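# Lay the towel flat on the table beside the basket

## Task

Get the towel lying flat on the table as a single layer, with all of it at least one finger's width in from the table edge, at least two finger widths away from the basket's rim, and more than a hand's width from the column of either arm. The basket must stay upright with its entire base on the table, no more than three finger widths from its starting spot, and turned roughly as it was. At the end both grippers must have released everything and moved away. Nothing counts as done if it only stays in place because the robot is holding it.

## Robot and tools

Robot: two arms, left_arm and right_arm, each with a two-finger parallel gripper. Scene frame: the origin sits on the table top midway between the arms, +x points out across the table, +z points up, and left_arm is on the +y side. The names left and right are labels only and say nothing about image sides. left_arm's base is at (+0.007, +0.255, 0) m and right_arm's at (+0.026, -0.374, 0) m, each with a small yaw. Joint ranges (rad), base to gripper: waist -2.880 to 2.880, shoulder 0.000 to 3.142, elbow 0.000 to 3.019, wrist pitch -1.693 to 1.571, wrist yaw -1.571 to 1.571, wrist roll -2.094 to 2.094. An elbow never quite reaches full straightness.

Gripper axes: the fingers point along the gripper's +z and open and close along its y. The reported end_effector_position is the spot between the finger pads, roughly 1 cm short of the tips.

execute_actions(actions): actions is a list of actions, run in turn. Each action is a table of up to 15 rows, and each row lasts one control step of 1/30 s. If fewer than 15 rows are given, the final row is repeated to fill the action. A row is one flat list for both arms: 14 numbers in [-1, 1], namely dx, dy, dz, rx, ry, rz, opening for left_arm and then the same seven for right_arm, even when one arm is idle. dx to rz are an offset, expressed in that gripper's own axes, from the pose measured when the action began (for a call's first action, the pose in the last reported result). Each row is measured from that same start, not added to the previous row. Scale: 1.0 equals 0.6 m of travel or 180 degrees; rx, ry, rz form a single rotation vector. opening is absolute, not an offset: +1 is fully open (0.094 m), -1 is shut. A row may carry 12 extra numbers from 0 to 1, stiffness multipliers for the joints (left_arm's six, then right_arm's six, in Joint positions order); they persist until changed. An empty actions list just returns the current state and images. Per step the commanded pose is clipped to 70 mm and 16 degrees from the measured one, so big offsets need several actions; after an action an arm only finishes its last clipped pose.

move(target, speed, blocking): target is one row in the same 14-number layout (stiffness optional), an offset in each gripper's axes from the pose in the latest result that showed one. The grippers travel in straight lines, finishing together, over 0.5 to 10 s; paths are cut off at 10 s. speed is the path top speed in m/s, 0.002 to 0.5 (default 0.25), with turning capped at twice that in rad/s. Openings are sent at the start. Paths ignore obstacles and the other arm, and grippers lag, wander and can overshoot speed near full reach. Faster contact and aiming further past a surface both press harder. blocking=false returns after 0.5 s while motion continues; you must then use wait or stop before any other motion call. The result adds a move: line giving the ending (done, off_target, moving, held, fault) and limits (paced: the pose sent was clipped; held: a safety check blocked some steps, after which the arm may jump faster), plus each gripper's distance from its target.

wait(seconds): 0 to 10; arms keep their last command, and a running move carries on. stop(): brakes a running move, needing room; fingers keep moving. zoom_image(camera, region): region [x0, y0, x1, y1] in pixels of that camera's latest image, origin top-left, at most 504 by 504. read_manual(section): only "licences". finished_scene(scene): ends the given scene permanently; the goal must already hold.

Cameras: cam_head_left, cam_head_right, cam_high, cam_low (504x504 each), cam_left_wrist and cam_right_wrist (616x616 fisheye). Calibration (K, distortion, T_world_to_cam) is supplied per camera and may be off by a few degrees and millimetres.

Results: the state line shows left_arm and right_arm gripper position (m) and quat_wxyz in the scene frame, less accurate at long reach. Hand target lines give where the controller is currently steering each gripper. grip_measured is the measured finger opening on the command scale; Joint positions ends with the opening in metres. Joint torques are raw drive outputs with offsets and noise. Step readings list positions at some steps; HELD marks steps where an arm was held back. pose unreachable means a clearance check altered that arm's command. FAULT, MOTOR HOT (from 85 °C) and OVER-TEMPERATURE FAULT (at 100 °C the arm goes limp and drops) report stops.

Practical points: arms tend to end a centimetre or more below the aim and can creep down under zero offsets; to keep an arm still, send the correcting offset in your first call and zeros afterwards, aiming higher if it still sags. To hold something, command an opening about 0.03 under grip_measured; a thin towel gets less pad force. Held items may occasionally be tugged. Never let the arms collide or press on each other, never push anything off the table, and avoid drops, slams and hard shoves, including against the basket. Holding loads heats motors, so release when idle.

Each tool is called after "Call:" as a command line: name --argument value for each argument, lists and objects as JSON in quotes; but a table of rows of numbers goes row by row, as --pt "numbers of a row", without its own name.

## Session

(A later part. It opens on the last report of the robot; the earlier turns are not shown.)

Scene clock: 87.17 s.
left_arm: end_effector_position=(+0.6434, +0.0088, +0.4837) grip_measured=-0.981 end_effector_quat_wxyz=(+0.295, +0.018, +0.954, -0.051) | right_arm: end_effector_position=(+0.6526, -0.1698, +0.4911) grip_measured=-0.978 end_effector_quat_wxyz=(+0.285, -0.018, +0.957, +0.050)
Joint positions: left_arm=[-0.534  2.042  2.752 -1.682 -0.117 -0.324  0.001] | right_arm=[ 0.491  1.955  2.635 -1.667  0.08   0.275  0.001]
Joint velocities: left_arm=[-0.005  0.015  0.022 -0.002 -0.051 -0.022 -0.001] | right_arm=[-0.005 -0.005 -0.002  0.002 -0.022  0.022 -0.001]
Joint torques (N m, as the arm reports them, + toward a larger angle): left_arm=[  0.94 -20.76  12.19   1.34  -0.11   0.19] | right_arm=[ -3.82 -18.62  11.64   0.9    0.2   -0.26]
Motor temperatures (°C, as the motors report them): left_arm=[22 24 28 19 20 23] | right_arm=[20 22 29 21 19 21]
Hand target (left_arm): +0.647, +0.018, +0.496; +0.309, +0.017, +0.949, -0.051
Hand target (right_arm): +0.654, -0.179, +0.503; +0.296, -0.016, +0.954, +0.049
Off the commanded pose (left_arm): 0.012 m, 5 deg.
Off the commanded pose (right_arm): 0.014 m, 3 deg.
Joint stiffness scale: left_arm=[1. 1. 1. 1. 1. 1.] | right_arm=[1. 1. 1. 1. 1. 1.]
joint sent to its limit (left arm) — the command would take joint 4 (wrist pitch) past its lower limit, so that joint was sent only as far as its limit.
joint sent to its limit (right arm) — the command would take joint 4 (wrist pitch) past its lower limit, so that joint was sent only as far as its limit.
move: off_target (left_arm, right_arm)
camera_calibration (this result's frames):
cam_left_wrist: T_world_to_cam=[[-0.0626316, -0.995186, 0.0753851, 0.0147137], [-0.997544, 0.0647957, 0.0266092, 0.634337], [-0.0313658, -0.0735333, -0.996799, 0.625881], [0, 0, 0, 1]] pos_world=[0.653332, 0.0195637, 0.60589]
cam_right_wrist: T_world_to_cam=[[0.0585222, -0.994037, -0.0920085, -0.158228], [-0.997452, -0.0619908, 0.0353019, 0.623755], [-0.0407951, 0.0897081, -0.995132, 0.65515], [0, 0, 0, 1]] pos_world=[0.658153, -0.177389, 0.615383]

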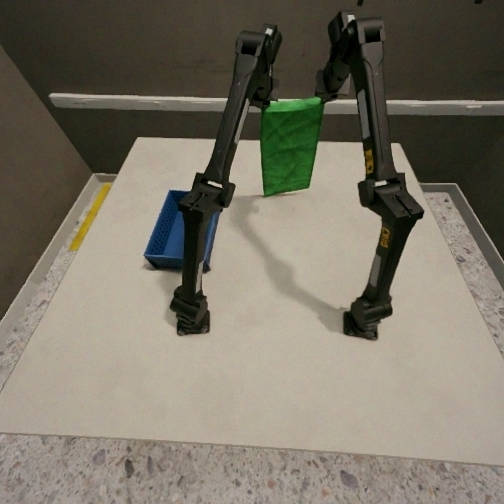

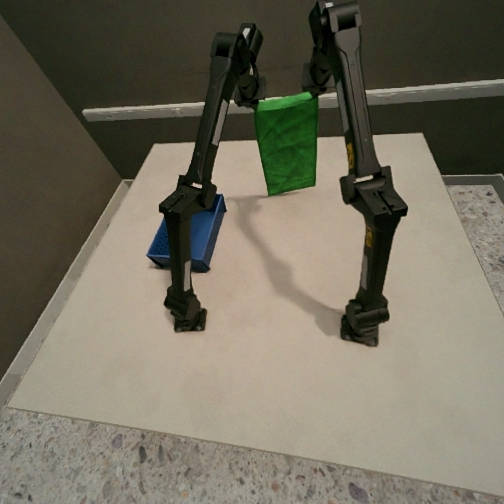

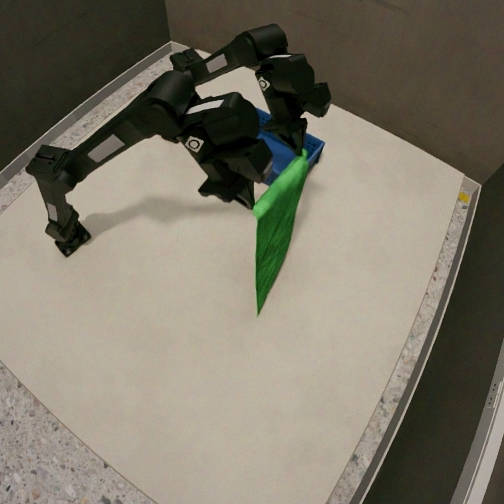

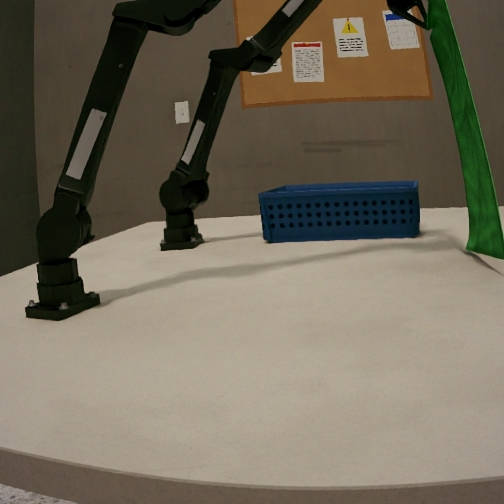

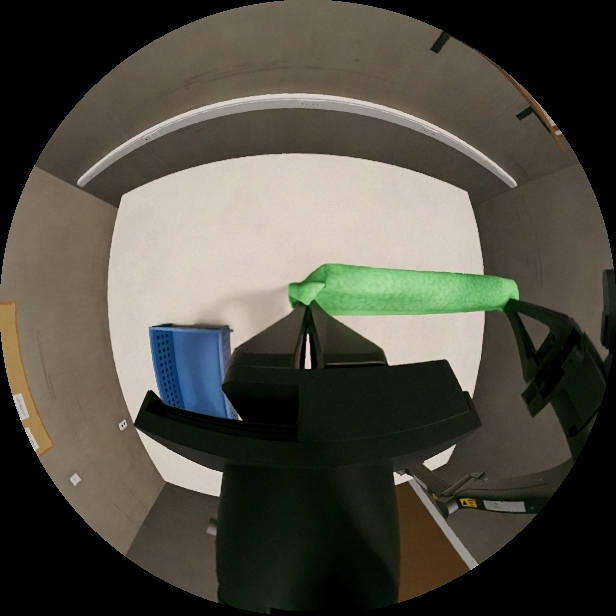

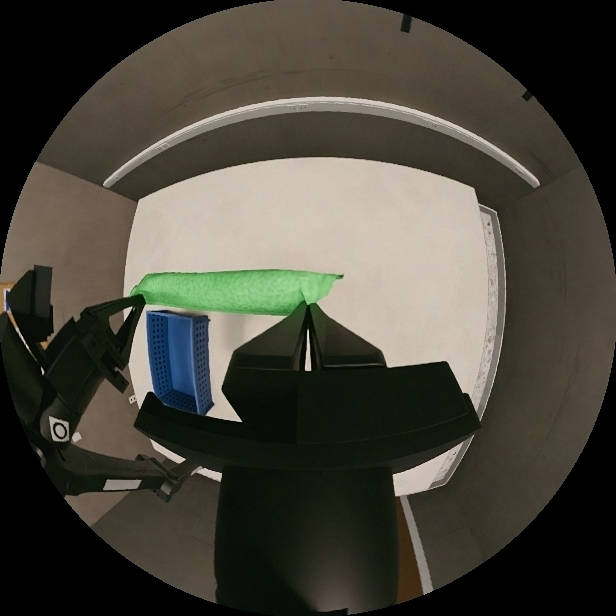

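Call:
move --target '[0.27,0,-0.105,0,0,0,-1,0.29,0,-0.102,0,0,0,-1]' --speed 0.12

Scene clock: 92.63 s.
left_arm: end_effector_position=(+0.4724, +0.0121, +0.4425) grip_measured=-0.981 end_effector_quat_wxyz=(+0.289, +0.029, +0.956, -0.051) | right_arm: end_effector_position=(+0.4687, -0.1746, +0.4439) grip_measured=-0.978 end_effector_quat_wxyz=(+0.278, -0.026, +0.959, +0.049)
Joint positions: left_arm=[-0.677  1.426  1.78  -1.355 -0.185 -0.425  0.001] | right_arm=[ 0.63   1.336  1.702 -1.382  0.147  0.38   0.001]
Joint velocities: left_arm=[ 0.005 -0.005 -0.002  0.007  0.037 -0.007 -0.   ] | right_arm=[-0.005 -0.005 -0.002  0.012 -0.095 -0.007 -0.   ]
Joint torques (N m, as the arm reports them, + toward a larger angle): left_arm=[  0.19 -13.47   9.19   2.02  -0.42  -0.12] | right_arm=[ -2.59 -11.03   9.47   1.71   0.59  -0.01]
Motor temperatures (°C, as the motors report them): left_arm=[22 24 28 19 20 23] | right_arm=[20 23 29 21 19 21]
Hand target (left_arm): +0.474, +0.014, +0.443; +0.294, +0.018, +0.954, -0.052
Hand target (right_arm): +0.472, -0.176, +0.446; +0.286, -0.018, +0.957, +0.049
Off the commanded pose (left_arm): 0.005 m, 1 deg.
Off the commanded pose (right_arm): 0.006 m, 1 deg.
Joint stiffness scale: left_arm=[1. 1. 1. 1. 1. 1.] | right_arm=[1. 1. 1. 1. 1. 1.]
move: done
camera_calibration (this result's frames):
cam_left_wrist: T_world_to_cam=[[-0.0835438, -0.994104, 0.0691248, 0.0230188], [-0.995486, 0.0863926, 0.0392988, 0.457781], [-0.045039, -0.0655296, -0.996834, 0.58602], [0, 0, 0, 1]] pos_world=[0.484031, 0.0217358, 0.564583]
cam_right_wrist: T_world_to_cam=[[0.0730829, -0.993606, -0.0860557, -0.165999], [-0.995704, -0.0776108, 0.0504976, 0.431361], [-0.0568536, 0.0819955, -0.99501, 0.607179], [0, 0, 0, 1]] pos_world=[0.47616, -0.181245, 0.568082]

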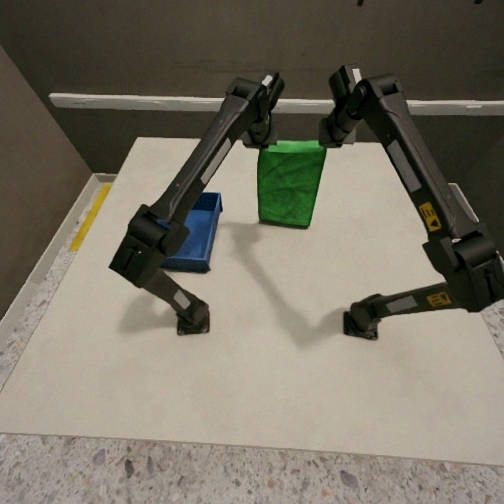

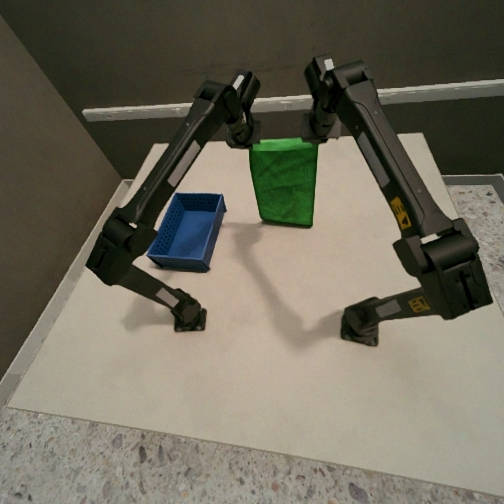

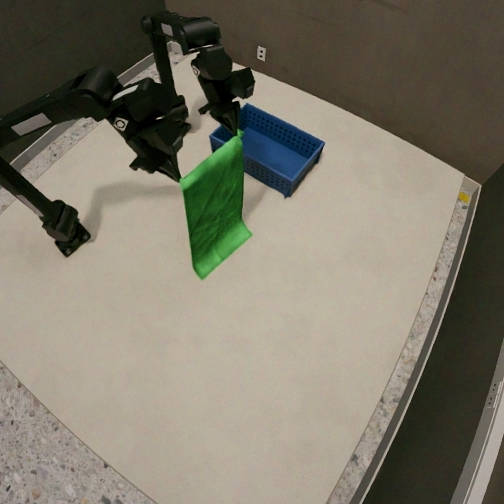

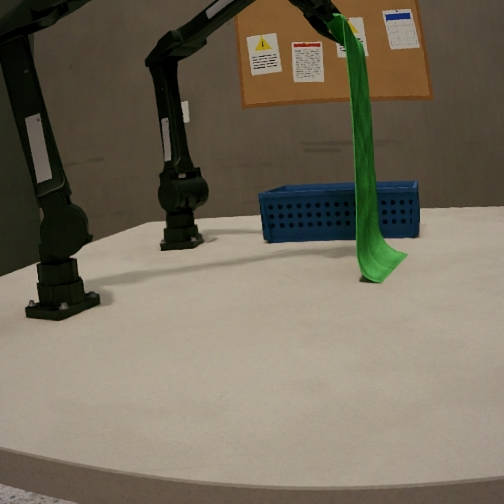

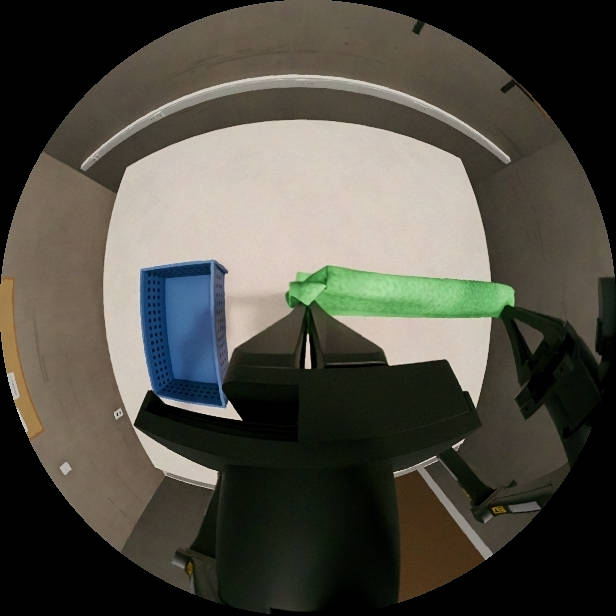

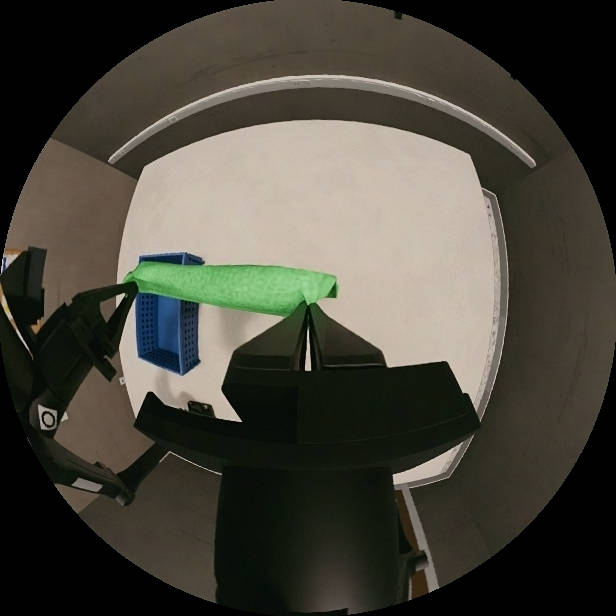

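Call:
move --target '[-0.335,0.01,0.085,0,0,0,-1,-0.335,-0.01,0.085,0,0,0,-1]' --speed 0.12

Scene clock: 98.67 s.
left_arm: end_effector_position=(+0.6613, +0.0062, +0.4979) grip_measured=-0.981 end_effector_quat_wxyz=(+0.328, +0.029, +0.942, -0.065) | right_arm: end_effector_position=(+0.6667, -0.1684, +0.4992) grip_measured=-0.978 end_effector_quat_wxyz=(+0.304, -0.025, +0.951, +0.059)
Joint positions: left_arm=[-0.524  2.105  2.879 -1.669 -0.1   -0.289  0.001] | right_arm=[ 0.482  2.004  2.727 -1.667  0.065  0.255  0.001]
Joint velocities: left_arm=[-0.015 -0.015  0.002 -0.007 -0.007 -0.022  0.001] | right_arm=[-0.015 -0.005  0.007 -0.012  0.007  0.037  0.   ]
Joint torques (N m, as the arm reports them, + toward a larger angle): left_arm=[  0.54 -21.33  11.69   2.35   0.03   0.21] | right_arm=[ -3.26 -18.39  11.26   0.94   0.05  -0.19]
Motor temperatures (°C, as the motors report them): left_arm=[22 24 28 19 20 23] | right_arm=[20 23 29 21 19 21]
Hand target (left_arm): +0.667, +0.010, +0.512; +0.351, +0.032, +0.933, -0.070
Hand target (right_arm): +0.667, -0.173, +0.508; +0.312, -0.026, +0.948, +0.060
Off the commanded pose (left_arm): 0.015 m, 5 deg.
Off the commanded pose (right_arm): 0.009 m, 3 deg.
Joint stiffness scale: left_arm=[1. 1. 1. 1. 1. 1.] | right_arm=[1. 1. 1. 1. 1. 1.]
elbow stopped short (left arm): the move would have taken joint 3 (elbow) straighter than the controller allows; a more bent joint 3 avoids this.
joint sent to its limit (right arm) — the command would take joint 4 (wrist pitch) past its lower limit, so that joint was sent only as far as its limit.
move: off_target (left_arm, right_arm)
camera_calibration (this result's frames):
cam_left_wrist: T_world_to_cam=[[-0.0957084, -0.991167, 0.0918069, 0.0258749], [-0.994706, 0.0917674, -0.0462379, 0.686158], [0.0374046, -0.0957462, -0.994703, 0.593973], [0, 0, 0, 1]] pos_world=[0.662785, 0.0195501, 0.620177]
cam_right_wrist: T_world_to_cam=[[0.0788178, -0.991518, -0.103341, -0.164396], [-0.996883, -0.0787515, -0.00472775, 0.654352], [-0.00345063, 0.103392, -0.994635, 0.640759], [0, 0, 0, 1]] pos_world=[0.66748, -0.17772, 0.623426]

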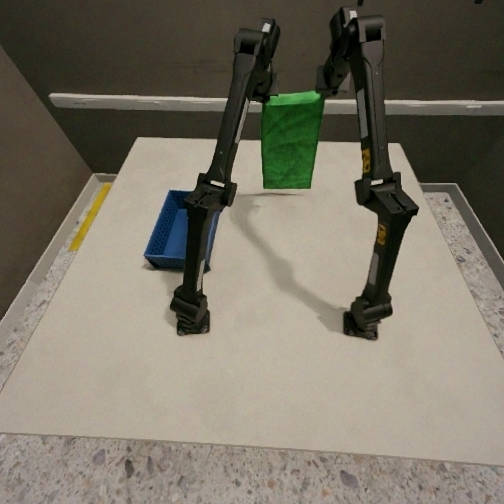

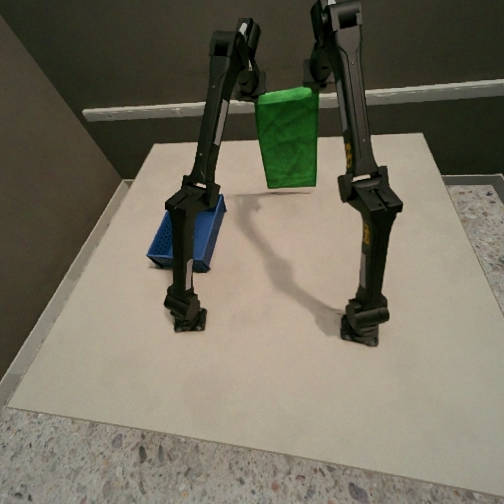

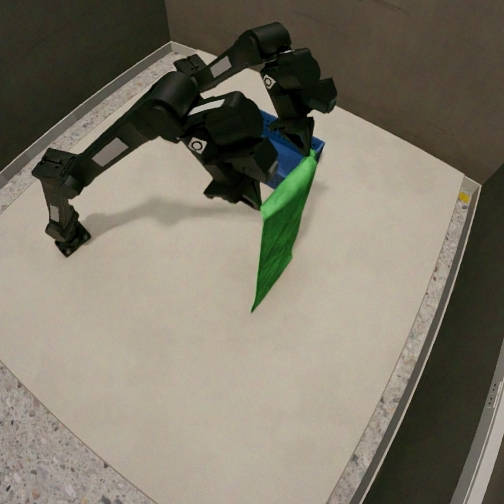

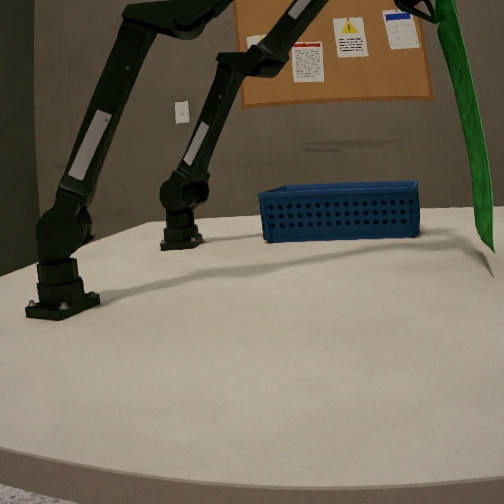

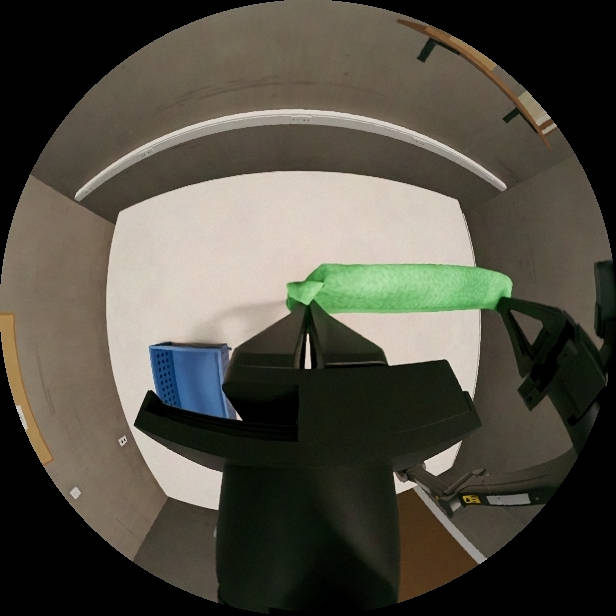

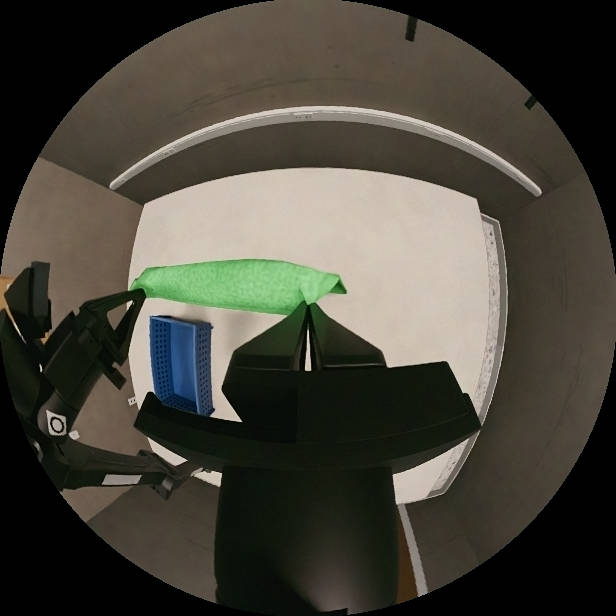

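Call:
move --target '[0.547,0.015,0.043,0,0.13,0,-1,0.555,-0.02,0.071,0,0.115,0,-1]' --speed 0.13

Scene clock: 105.07 s.
left_arm: end_effector_position=(+0.4209, +0.0118, +0.2676) grip_measured=-0.981 end_effector_quat_wxyz=(+0.121, +0.050, +0.990, -0.058) | right_arm: end_effector_position=(+0.4152, -0.1763, +0.2641) grip_measured=-0.978 end_effector_quat_wxyz=(+0.118, -0.043, +0.991, +0.051)
Joint positions: left_arm=[-0.67   1.421  1.394 -1.275 -0.01  -0.432  0.001] | right_arm=[ 0.628  1.317  1.285 -1.281  0.007  0.388  0.001]
Joint velocities: left_arm=[-0.005 -0.005  0.012  0.002 -0.051 -0.022 -0.   ] | right_arm=[-0.005  0.005 -0.012  0.007 -0.007 -0.081 -0.   ]
Joint torques (N m, as the arm reports them, + toward a larger angle): left_arm=[ -0.11 -14.97   9.38   1.32  -0.13  -0.13] | right_arm=[ -2.37 -11.24   9.82   1.23   0.26  -0.01]
Motor temperatures (°C, as the motors report them): left_arm=[22 25 28 19 20 23] | right_arm=[20 23 29 21 19 21]
Hand target (left_arm): +0.420, +0.013, +0.272; +0.129, +0.040, +0.989, -0.061
Hand target (right_arm): +0.417, -0.176, +0.269; +0.129, -0.037, +0.990, +0.054
Off the commanded pose (left_arm): 0.006 m, 1 deg.
Off the commanded pose (right_arm): 0.009 m, 1 deg.
Joint stiffness scale: left_arm=[1. 1. 1. 1. 1. 1.] | right_arm=[1. 1. 1. 1. 1. 1.]
move: done
camera_calibration (this result's frames):
cam_left_wrist: T_world_to_cam=[[-0.114847, -0.989233, 0.0907085, 0.0378259], [-0.918672, 0.140508, 0.369188, 0.292156], [-0.377958, -0.0409314, -0.924918, 0.529973], [0, 0, 0, 1]] pos_world=[0.473047, 0.0180611, 0.378889]
cam_right_wrist: T_world_to_cam=[[0.0896088, -0.991442, -0.094941, -0.183375], [-0.923114, -0.118465, 0.365823, 0.266459], [-0.373939, 0.0548604, -0.925829, 0.533971], [0, 0, 0, 1]] pos_world=[0.462076, -0.179533, 0.37948]

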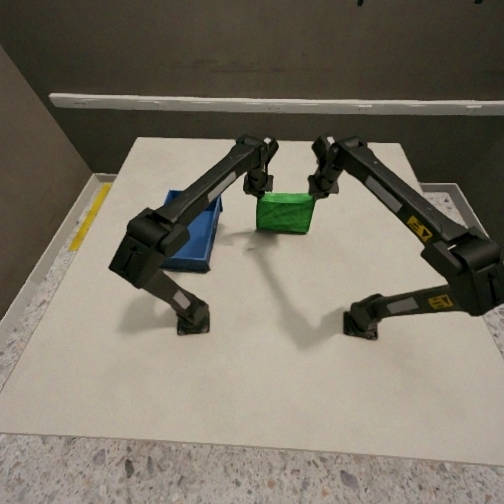

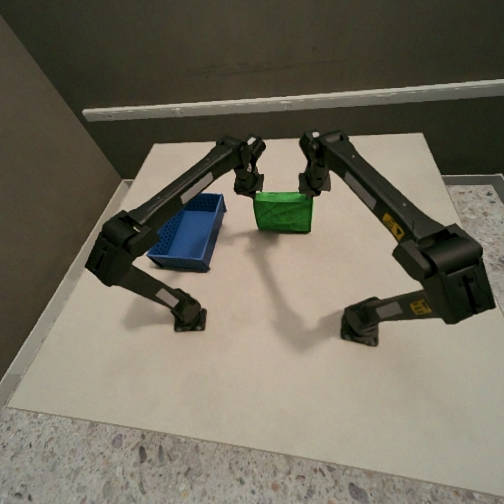

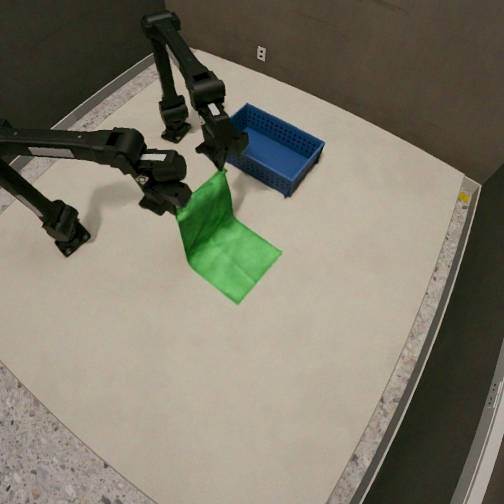

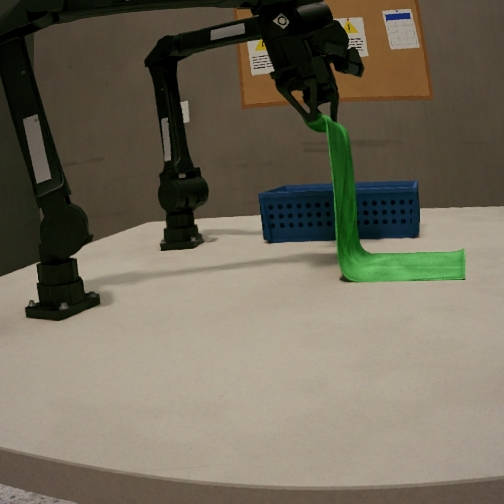

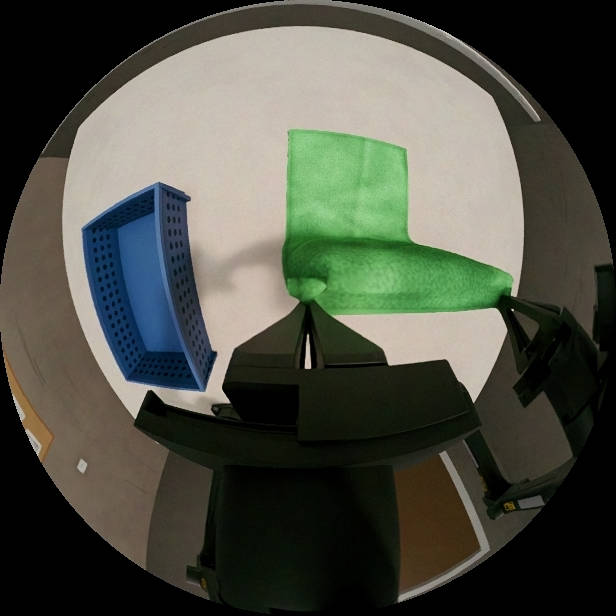

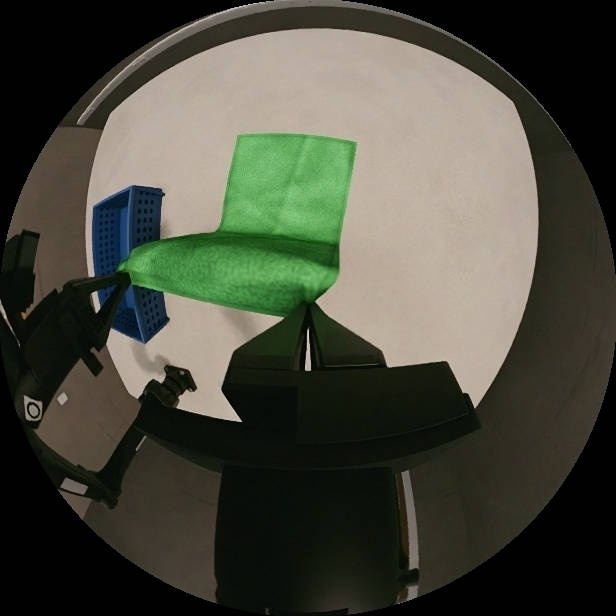

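Call:
move --target '[0.498,0.002,0.272,-0.037,0.077,-0.032,-1,0.488,0,0.28,0.032,0.075,0.027,-1]' --speed 0.13

Call:
move --target '[0,0.01,0,0,0,0,0,0,-0.01,0,0,0,0,0]'

Call:
move --target '[0.1,0.2,-0.25,0,0,0,0,0.1,-0.2,-0.25,0,0,0,0]'

Scene clock: 111.70 s.
left_arm: end_effector_position=(+0.1730, +0.0145, +0.0422) grip_measured=-0.981 end_effector_quat_wxyz=(+0.000, +0.005, +1.000, -0.008) | right_arm: end_effector_position=(+0.1690, -0.1783, +0.0362) grip_measured=-0.978 end_effector_quat_wxyz=(+0.004, -0.006, +1.000, +0.002)
Joint positions: left_arm=[-1.096  1.284  0.654 -0.928  0.009 -0.949  0.001] | right_arm=[ 1.098  1.152  0.532 -0.943  0.003  0.933  0.001]
Joint velocities: left_arm=[-0.015 -0.005  0.007 -0.007 -0.051  0.007  0.   ] | right_arm=[-0.005  0.005  0.007 -0.012 -0.051  0.007  0.001]
Joint torques (N m, as the arm reports them, + toward a larger angle): left_arm=[-0.45 -7.49  6.93  0.74 -0.06 -0.12] | right_arm=[-2.03 -3.95  7.44  0.6   0.19  0.03]
Motor temperatures (°C, as the motors report them): left_arm=[22 25 27 19 20 23] | right_arm=[20 23 29 21 19 21]
Hand target (left_arm): +0.170, +0.017, +0.037; -0.004, -0.002, +1.000, -0.001
Hand target (right_arm): +0.168, -0.178, +0.033; +0.003, -0.001, +1.000, +0.000
Off the commanded pose (left_arm): 0.007 m, 1 deg.
Off the commanded pose (right_arm): 0.005 m, 1 deg.
Joint stiffness scale: left_arm=[1. 1. 1. 1. 1. 1.] | right_arm=[1. 1. 1. 1. 1. 1.]
move: done
camera_calibration (this result's frames):
cam_left_wrist: T_world_to_cam=[[-0.0161501, -0.999857, 0.00508111, 0.0192152], [-0.808725, 0.0160508, 0.587968, 0.12085], [-0.587965, 0.0053865, -0.808868, 0.258683], [0, 0, 0, 1]] pos_world=[0.250141, 0.0158793, 0.138087]
cam_right_wrist: T_world_to_cam=[[0.00400689, -0.999963, -0.00756314, -0.175215], [-0.819445, -0.0076182, 0.573107, 0.116985], [-0.573144, 0.00390119, -0.819445, 0.251797], [0, 0, 0, 1]] pos_world=[0.240881, -0.1753, 0.137963]

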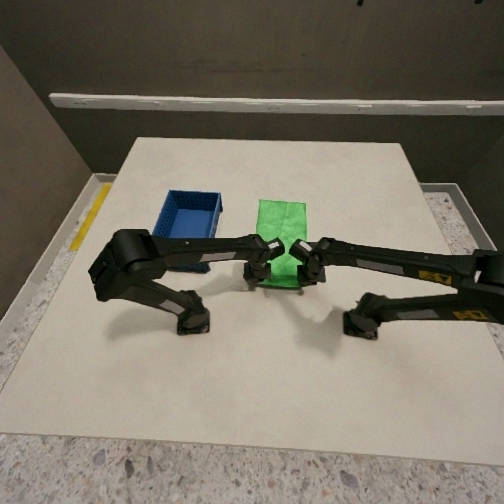

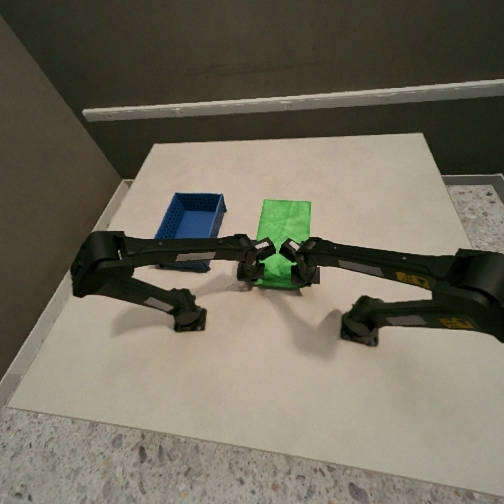

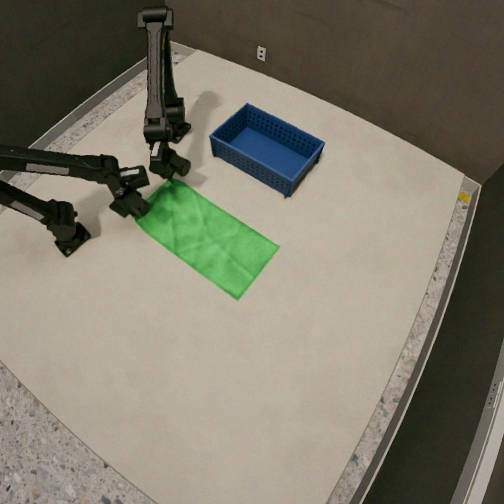

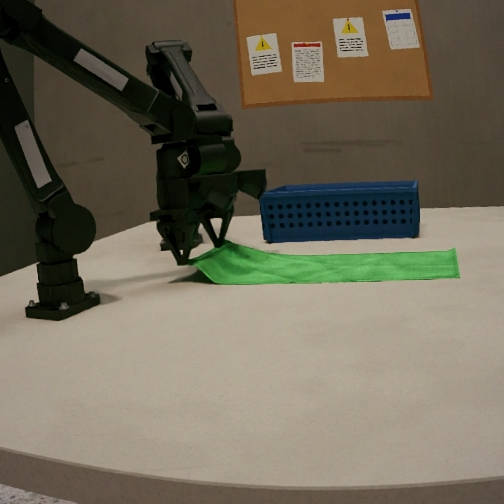

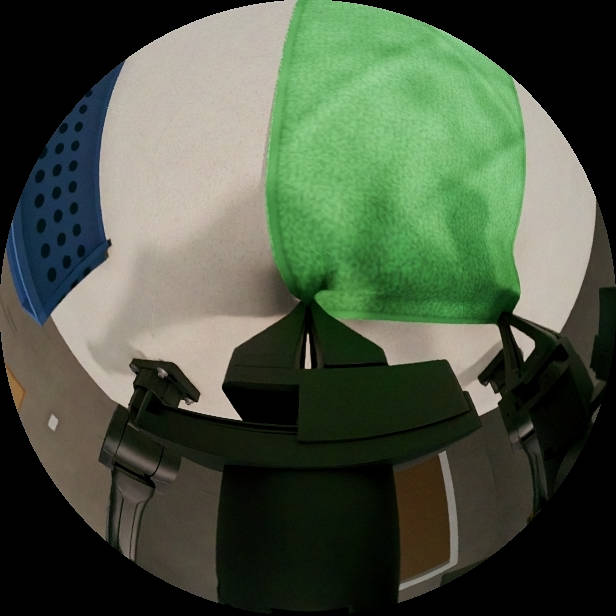

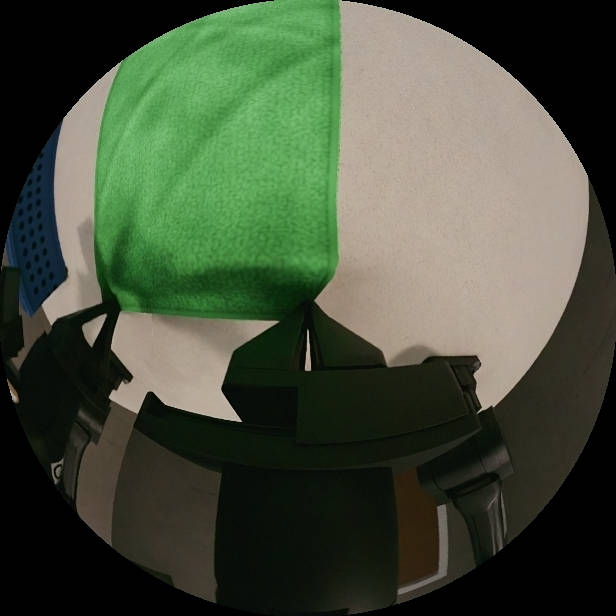

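Scene clock: 112.40 s.
left_arm: end_effector_position=(+0.1717, +0.0165, +0.0413) grip_measured=-0.001 end_effector_quat_wxyz=(-0.001, +0.005, +1.000, -0.007) | right_arm: end_effector_position=(+0.1680, -0.1819, +0.0352) grip_measured=-0.002 end_effector_quat_wxyz=(+0.003, -0.005, +1.000, +0.002)
Joint positions: left_arm=[-1.096  1.281  0.648 -0.928  0.009 -0.949  0.047] | right_arm=[ 1.092  1.144  0.523 -0.943  0.003  0.929  0.047]
Joint velocities: left_arm=[-0.005 -0.015  0.007  0.002  0.022 -0.007 -0.   ] | right_arm=[ 0.015  0.005  0.002  0.002 -0.051 -0.051  0.   ]
Joint torques (N m, as the arm reports them, + toward a larger angle): left_arm=[ 0.72 -9.32  6.98  0.53 -0.04  0.14] | right_arm=[-3.18 -5.3   7.44  0.08  0.16 -0.24]
Motor temperatures (°C, as the motors report them): left_arm=[22 25 27 19 20 23] | right_arm=[20 23 29 21 19 21]
Hand target (left_arm): +0.173, +0.020, +0.042; +0.000, +0.005, +1.000, -0.008
Hand target (right_arm): +0.169, -0.184, +0.036; +0.003, -0.006, +1.000, +0.002
Off the commanded pose (left_arm): 0.004 m, 0 deg.
Off the commanded pose (right_arm): 0.003 m, 0 deg.
Joint stiffness scale: left_arm=[1. 1. 1. 1. 1. 1.] | right_arm=[1. 1. 1. 1. 1. 1.]
move: done
camera_calibration (this result's frames):
cam_left_wrist: T_world_to_cam=[[-0.0153811, -0.999877, 0.00291924, 0.0212049], [-0.807831, 0.0141472, 0.589245, 0.120154], [-0.589214, 0.00670499, -0.807949, 0.257284], [0, 0, 0, 1]] pos_world=[0.248986, 0.0177774, 0.13701]
cam_right_wrist: T_world_to_cam=[[0.00247778, -0.999973, -0.00692126, -0.178569], [-0.819207, -0.00599909, 0.573467, 0.116953], [-0.573493, 0.00424902, -0.8192, 0.250505], [0, 0, 0, 1]] pos_world=[0.239914, -0.178927, 0.136909]

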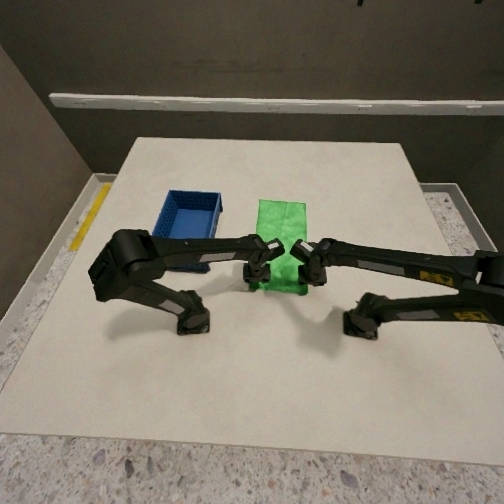

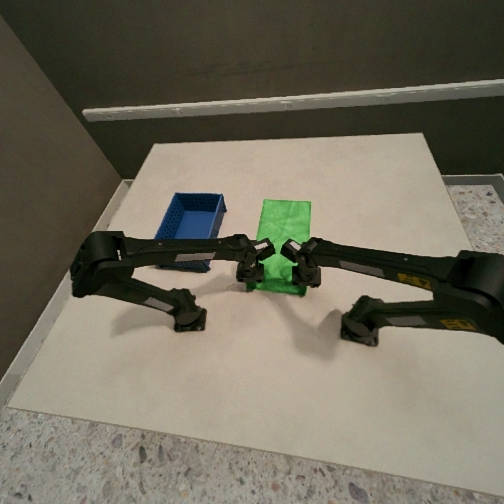

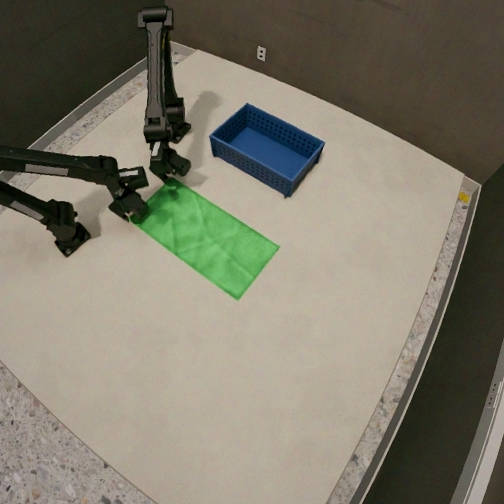

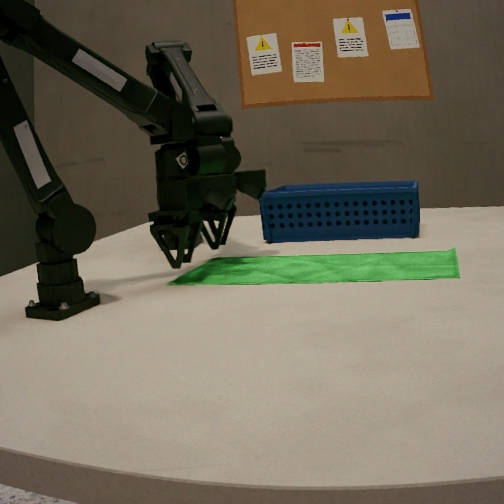

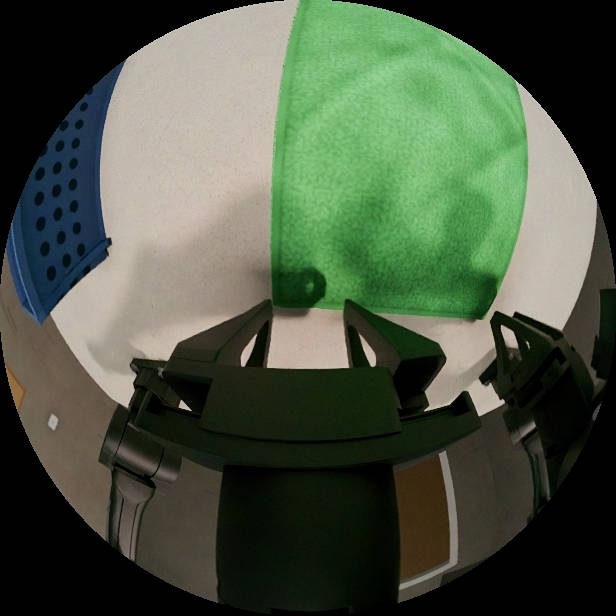

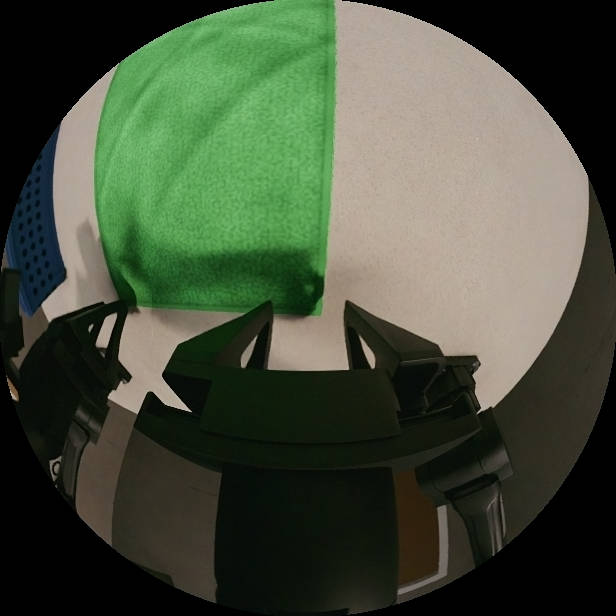

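Scene clock: 113.83 s.
left_arm: end_effector_position=(+0.1029, +0.1427, +0.1727) grip_measured=-0.001 end_effector_quat_wxyz=(-0.009, +0.002, +1.000, +0.004) | right_arm: end_effector_position=(+0.1066, -0.3022, +0.1694) grip_measured=-0.002 end_effector_quat_wxyz=(+0.000, -0.003, +1.000, -0.002)
Joint positions: left_arm=[-0.986  0.679  0.672 -1.582  0.009 -0.845  0.047] | right_arm=[ 0.892  0.527  0.62  -1.667  0.003  0.732  0.047]
Joint velocities: left_arm=[ 0.005  0.005  0.002 -0.002  0.007 -0.051 -0.001] | right_arm=[-0.015  0.005 -0.007 -0.007 -0.051 -0.007 -0.001]
Joint torques (N m, as the arm reports them, + toward a larger angle): left_arm=[ 0.57 -0.66 13.11  0.2  -0.05  0.16] | right_arm=[-3.33  2.82 12.26 -0.18  0.02 -0.22]
Motor temperatures (°C, as the motors report them): left_arm=[22 24 27 19 20 23] | right_arm=[20 23 29 21 19 21]
Hand target (left_arm): +0.111, +0.137, +0.189; +0.001, +0.005, +1.000, -0.007
Hand target (right_arm): +0.110, -0.300, +0.182; +0.006, -0.005, +1.000, +0.005
Off the commanded pose (left_arm): 0.020 m, 2 deg.
Off the commanded pose (right_arm): 0.015 m, 1 deg.
Joint stiffness scale: left_arm=[1. 1. 1. 1. 1. 1.] | right_arm=[1. 1. 1. 1. 1. 1.]
joint sent to its limit (right arm) — the command would take joint 4 (wrist pitch) past its lower limit, so that joint was sent only as far as its limit.
move: off_target (left_arm, right_arm)
camera_calibration (this result's frames):
cam_left_wrist: T_world_to_cam=[[-0.00979945, -0.999783, -0.0183658, 0.148963], [-0.797492, -0.00326619, 0.603321, -0.0156942], [-0.60325, 0.0205588, -0.797287, 0.319721], [0, 0, 0, 1]] pos_world=[0.181816, 0.142307, 0.267114]
cam_right_wrist: T_world_to_cam=[[-0.000973803, -0.999999, 0.000892821, -0.298766], [-0.815509, 0.00131086, 0.578743, -0.0100435], [-0.578744, -0.000164522, -0.81551, 0.324363], [0, 0, 0, 1]] pos_world=[0.179242, -0.298699, 0.270601]

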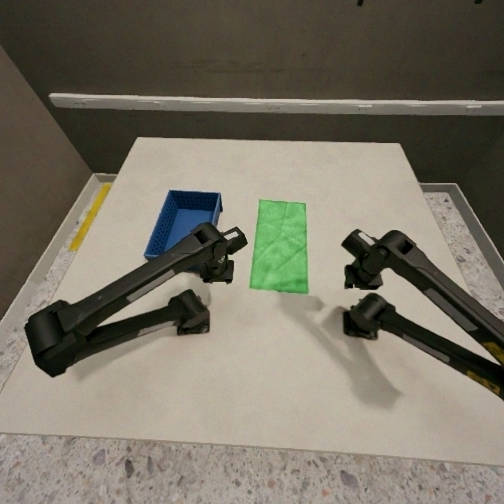

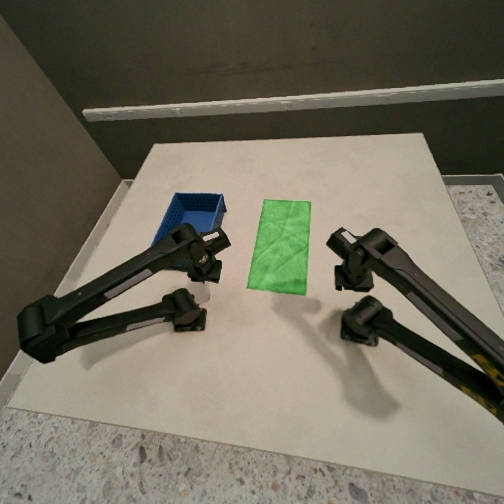

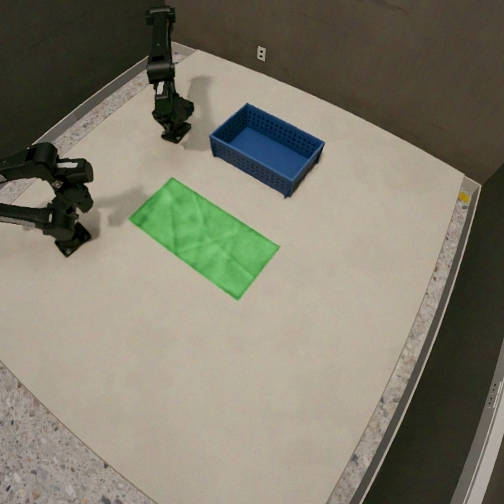

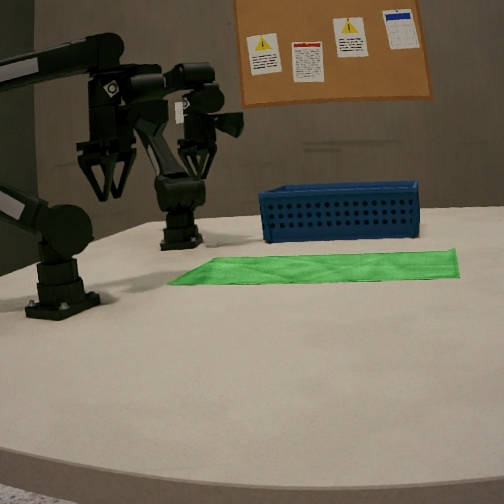

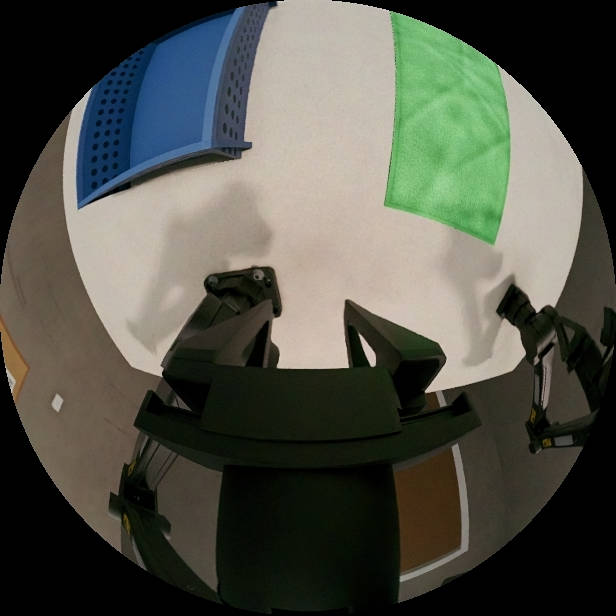

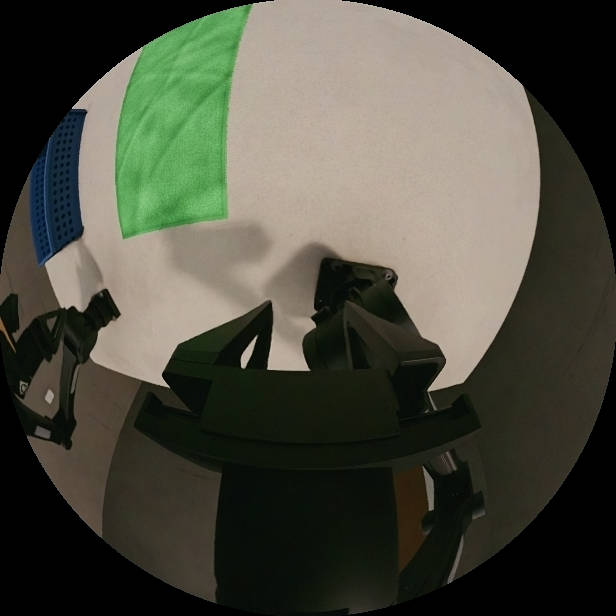

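Call:
finished_scene --scene 1

The scene is finished: the task was done.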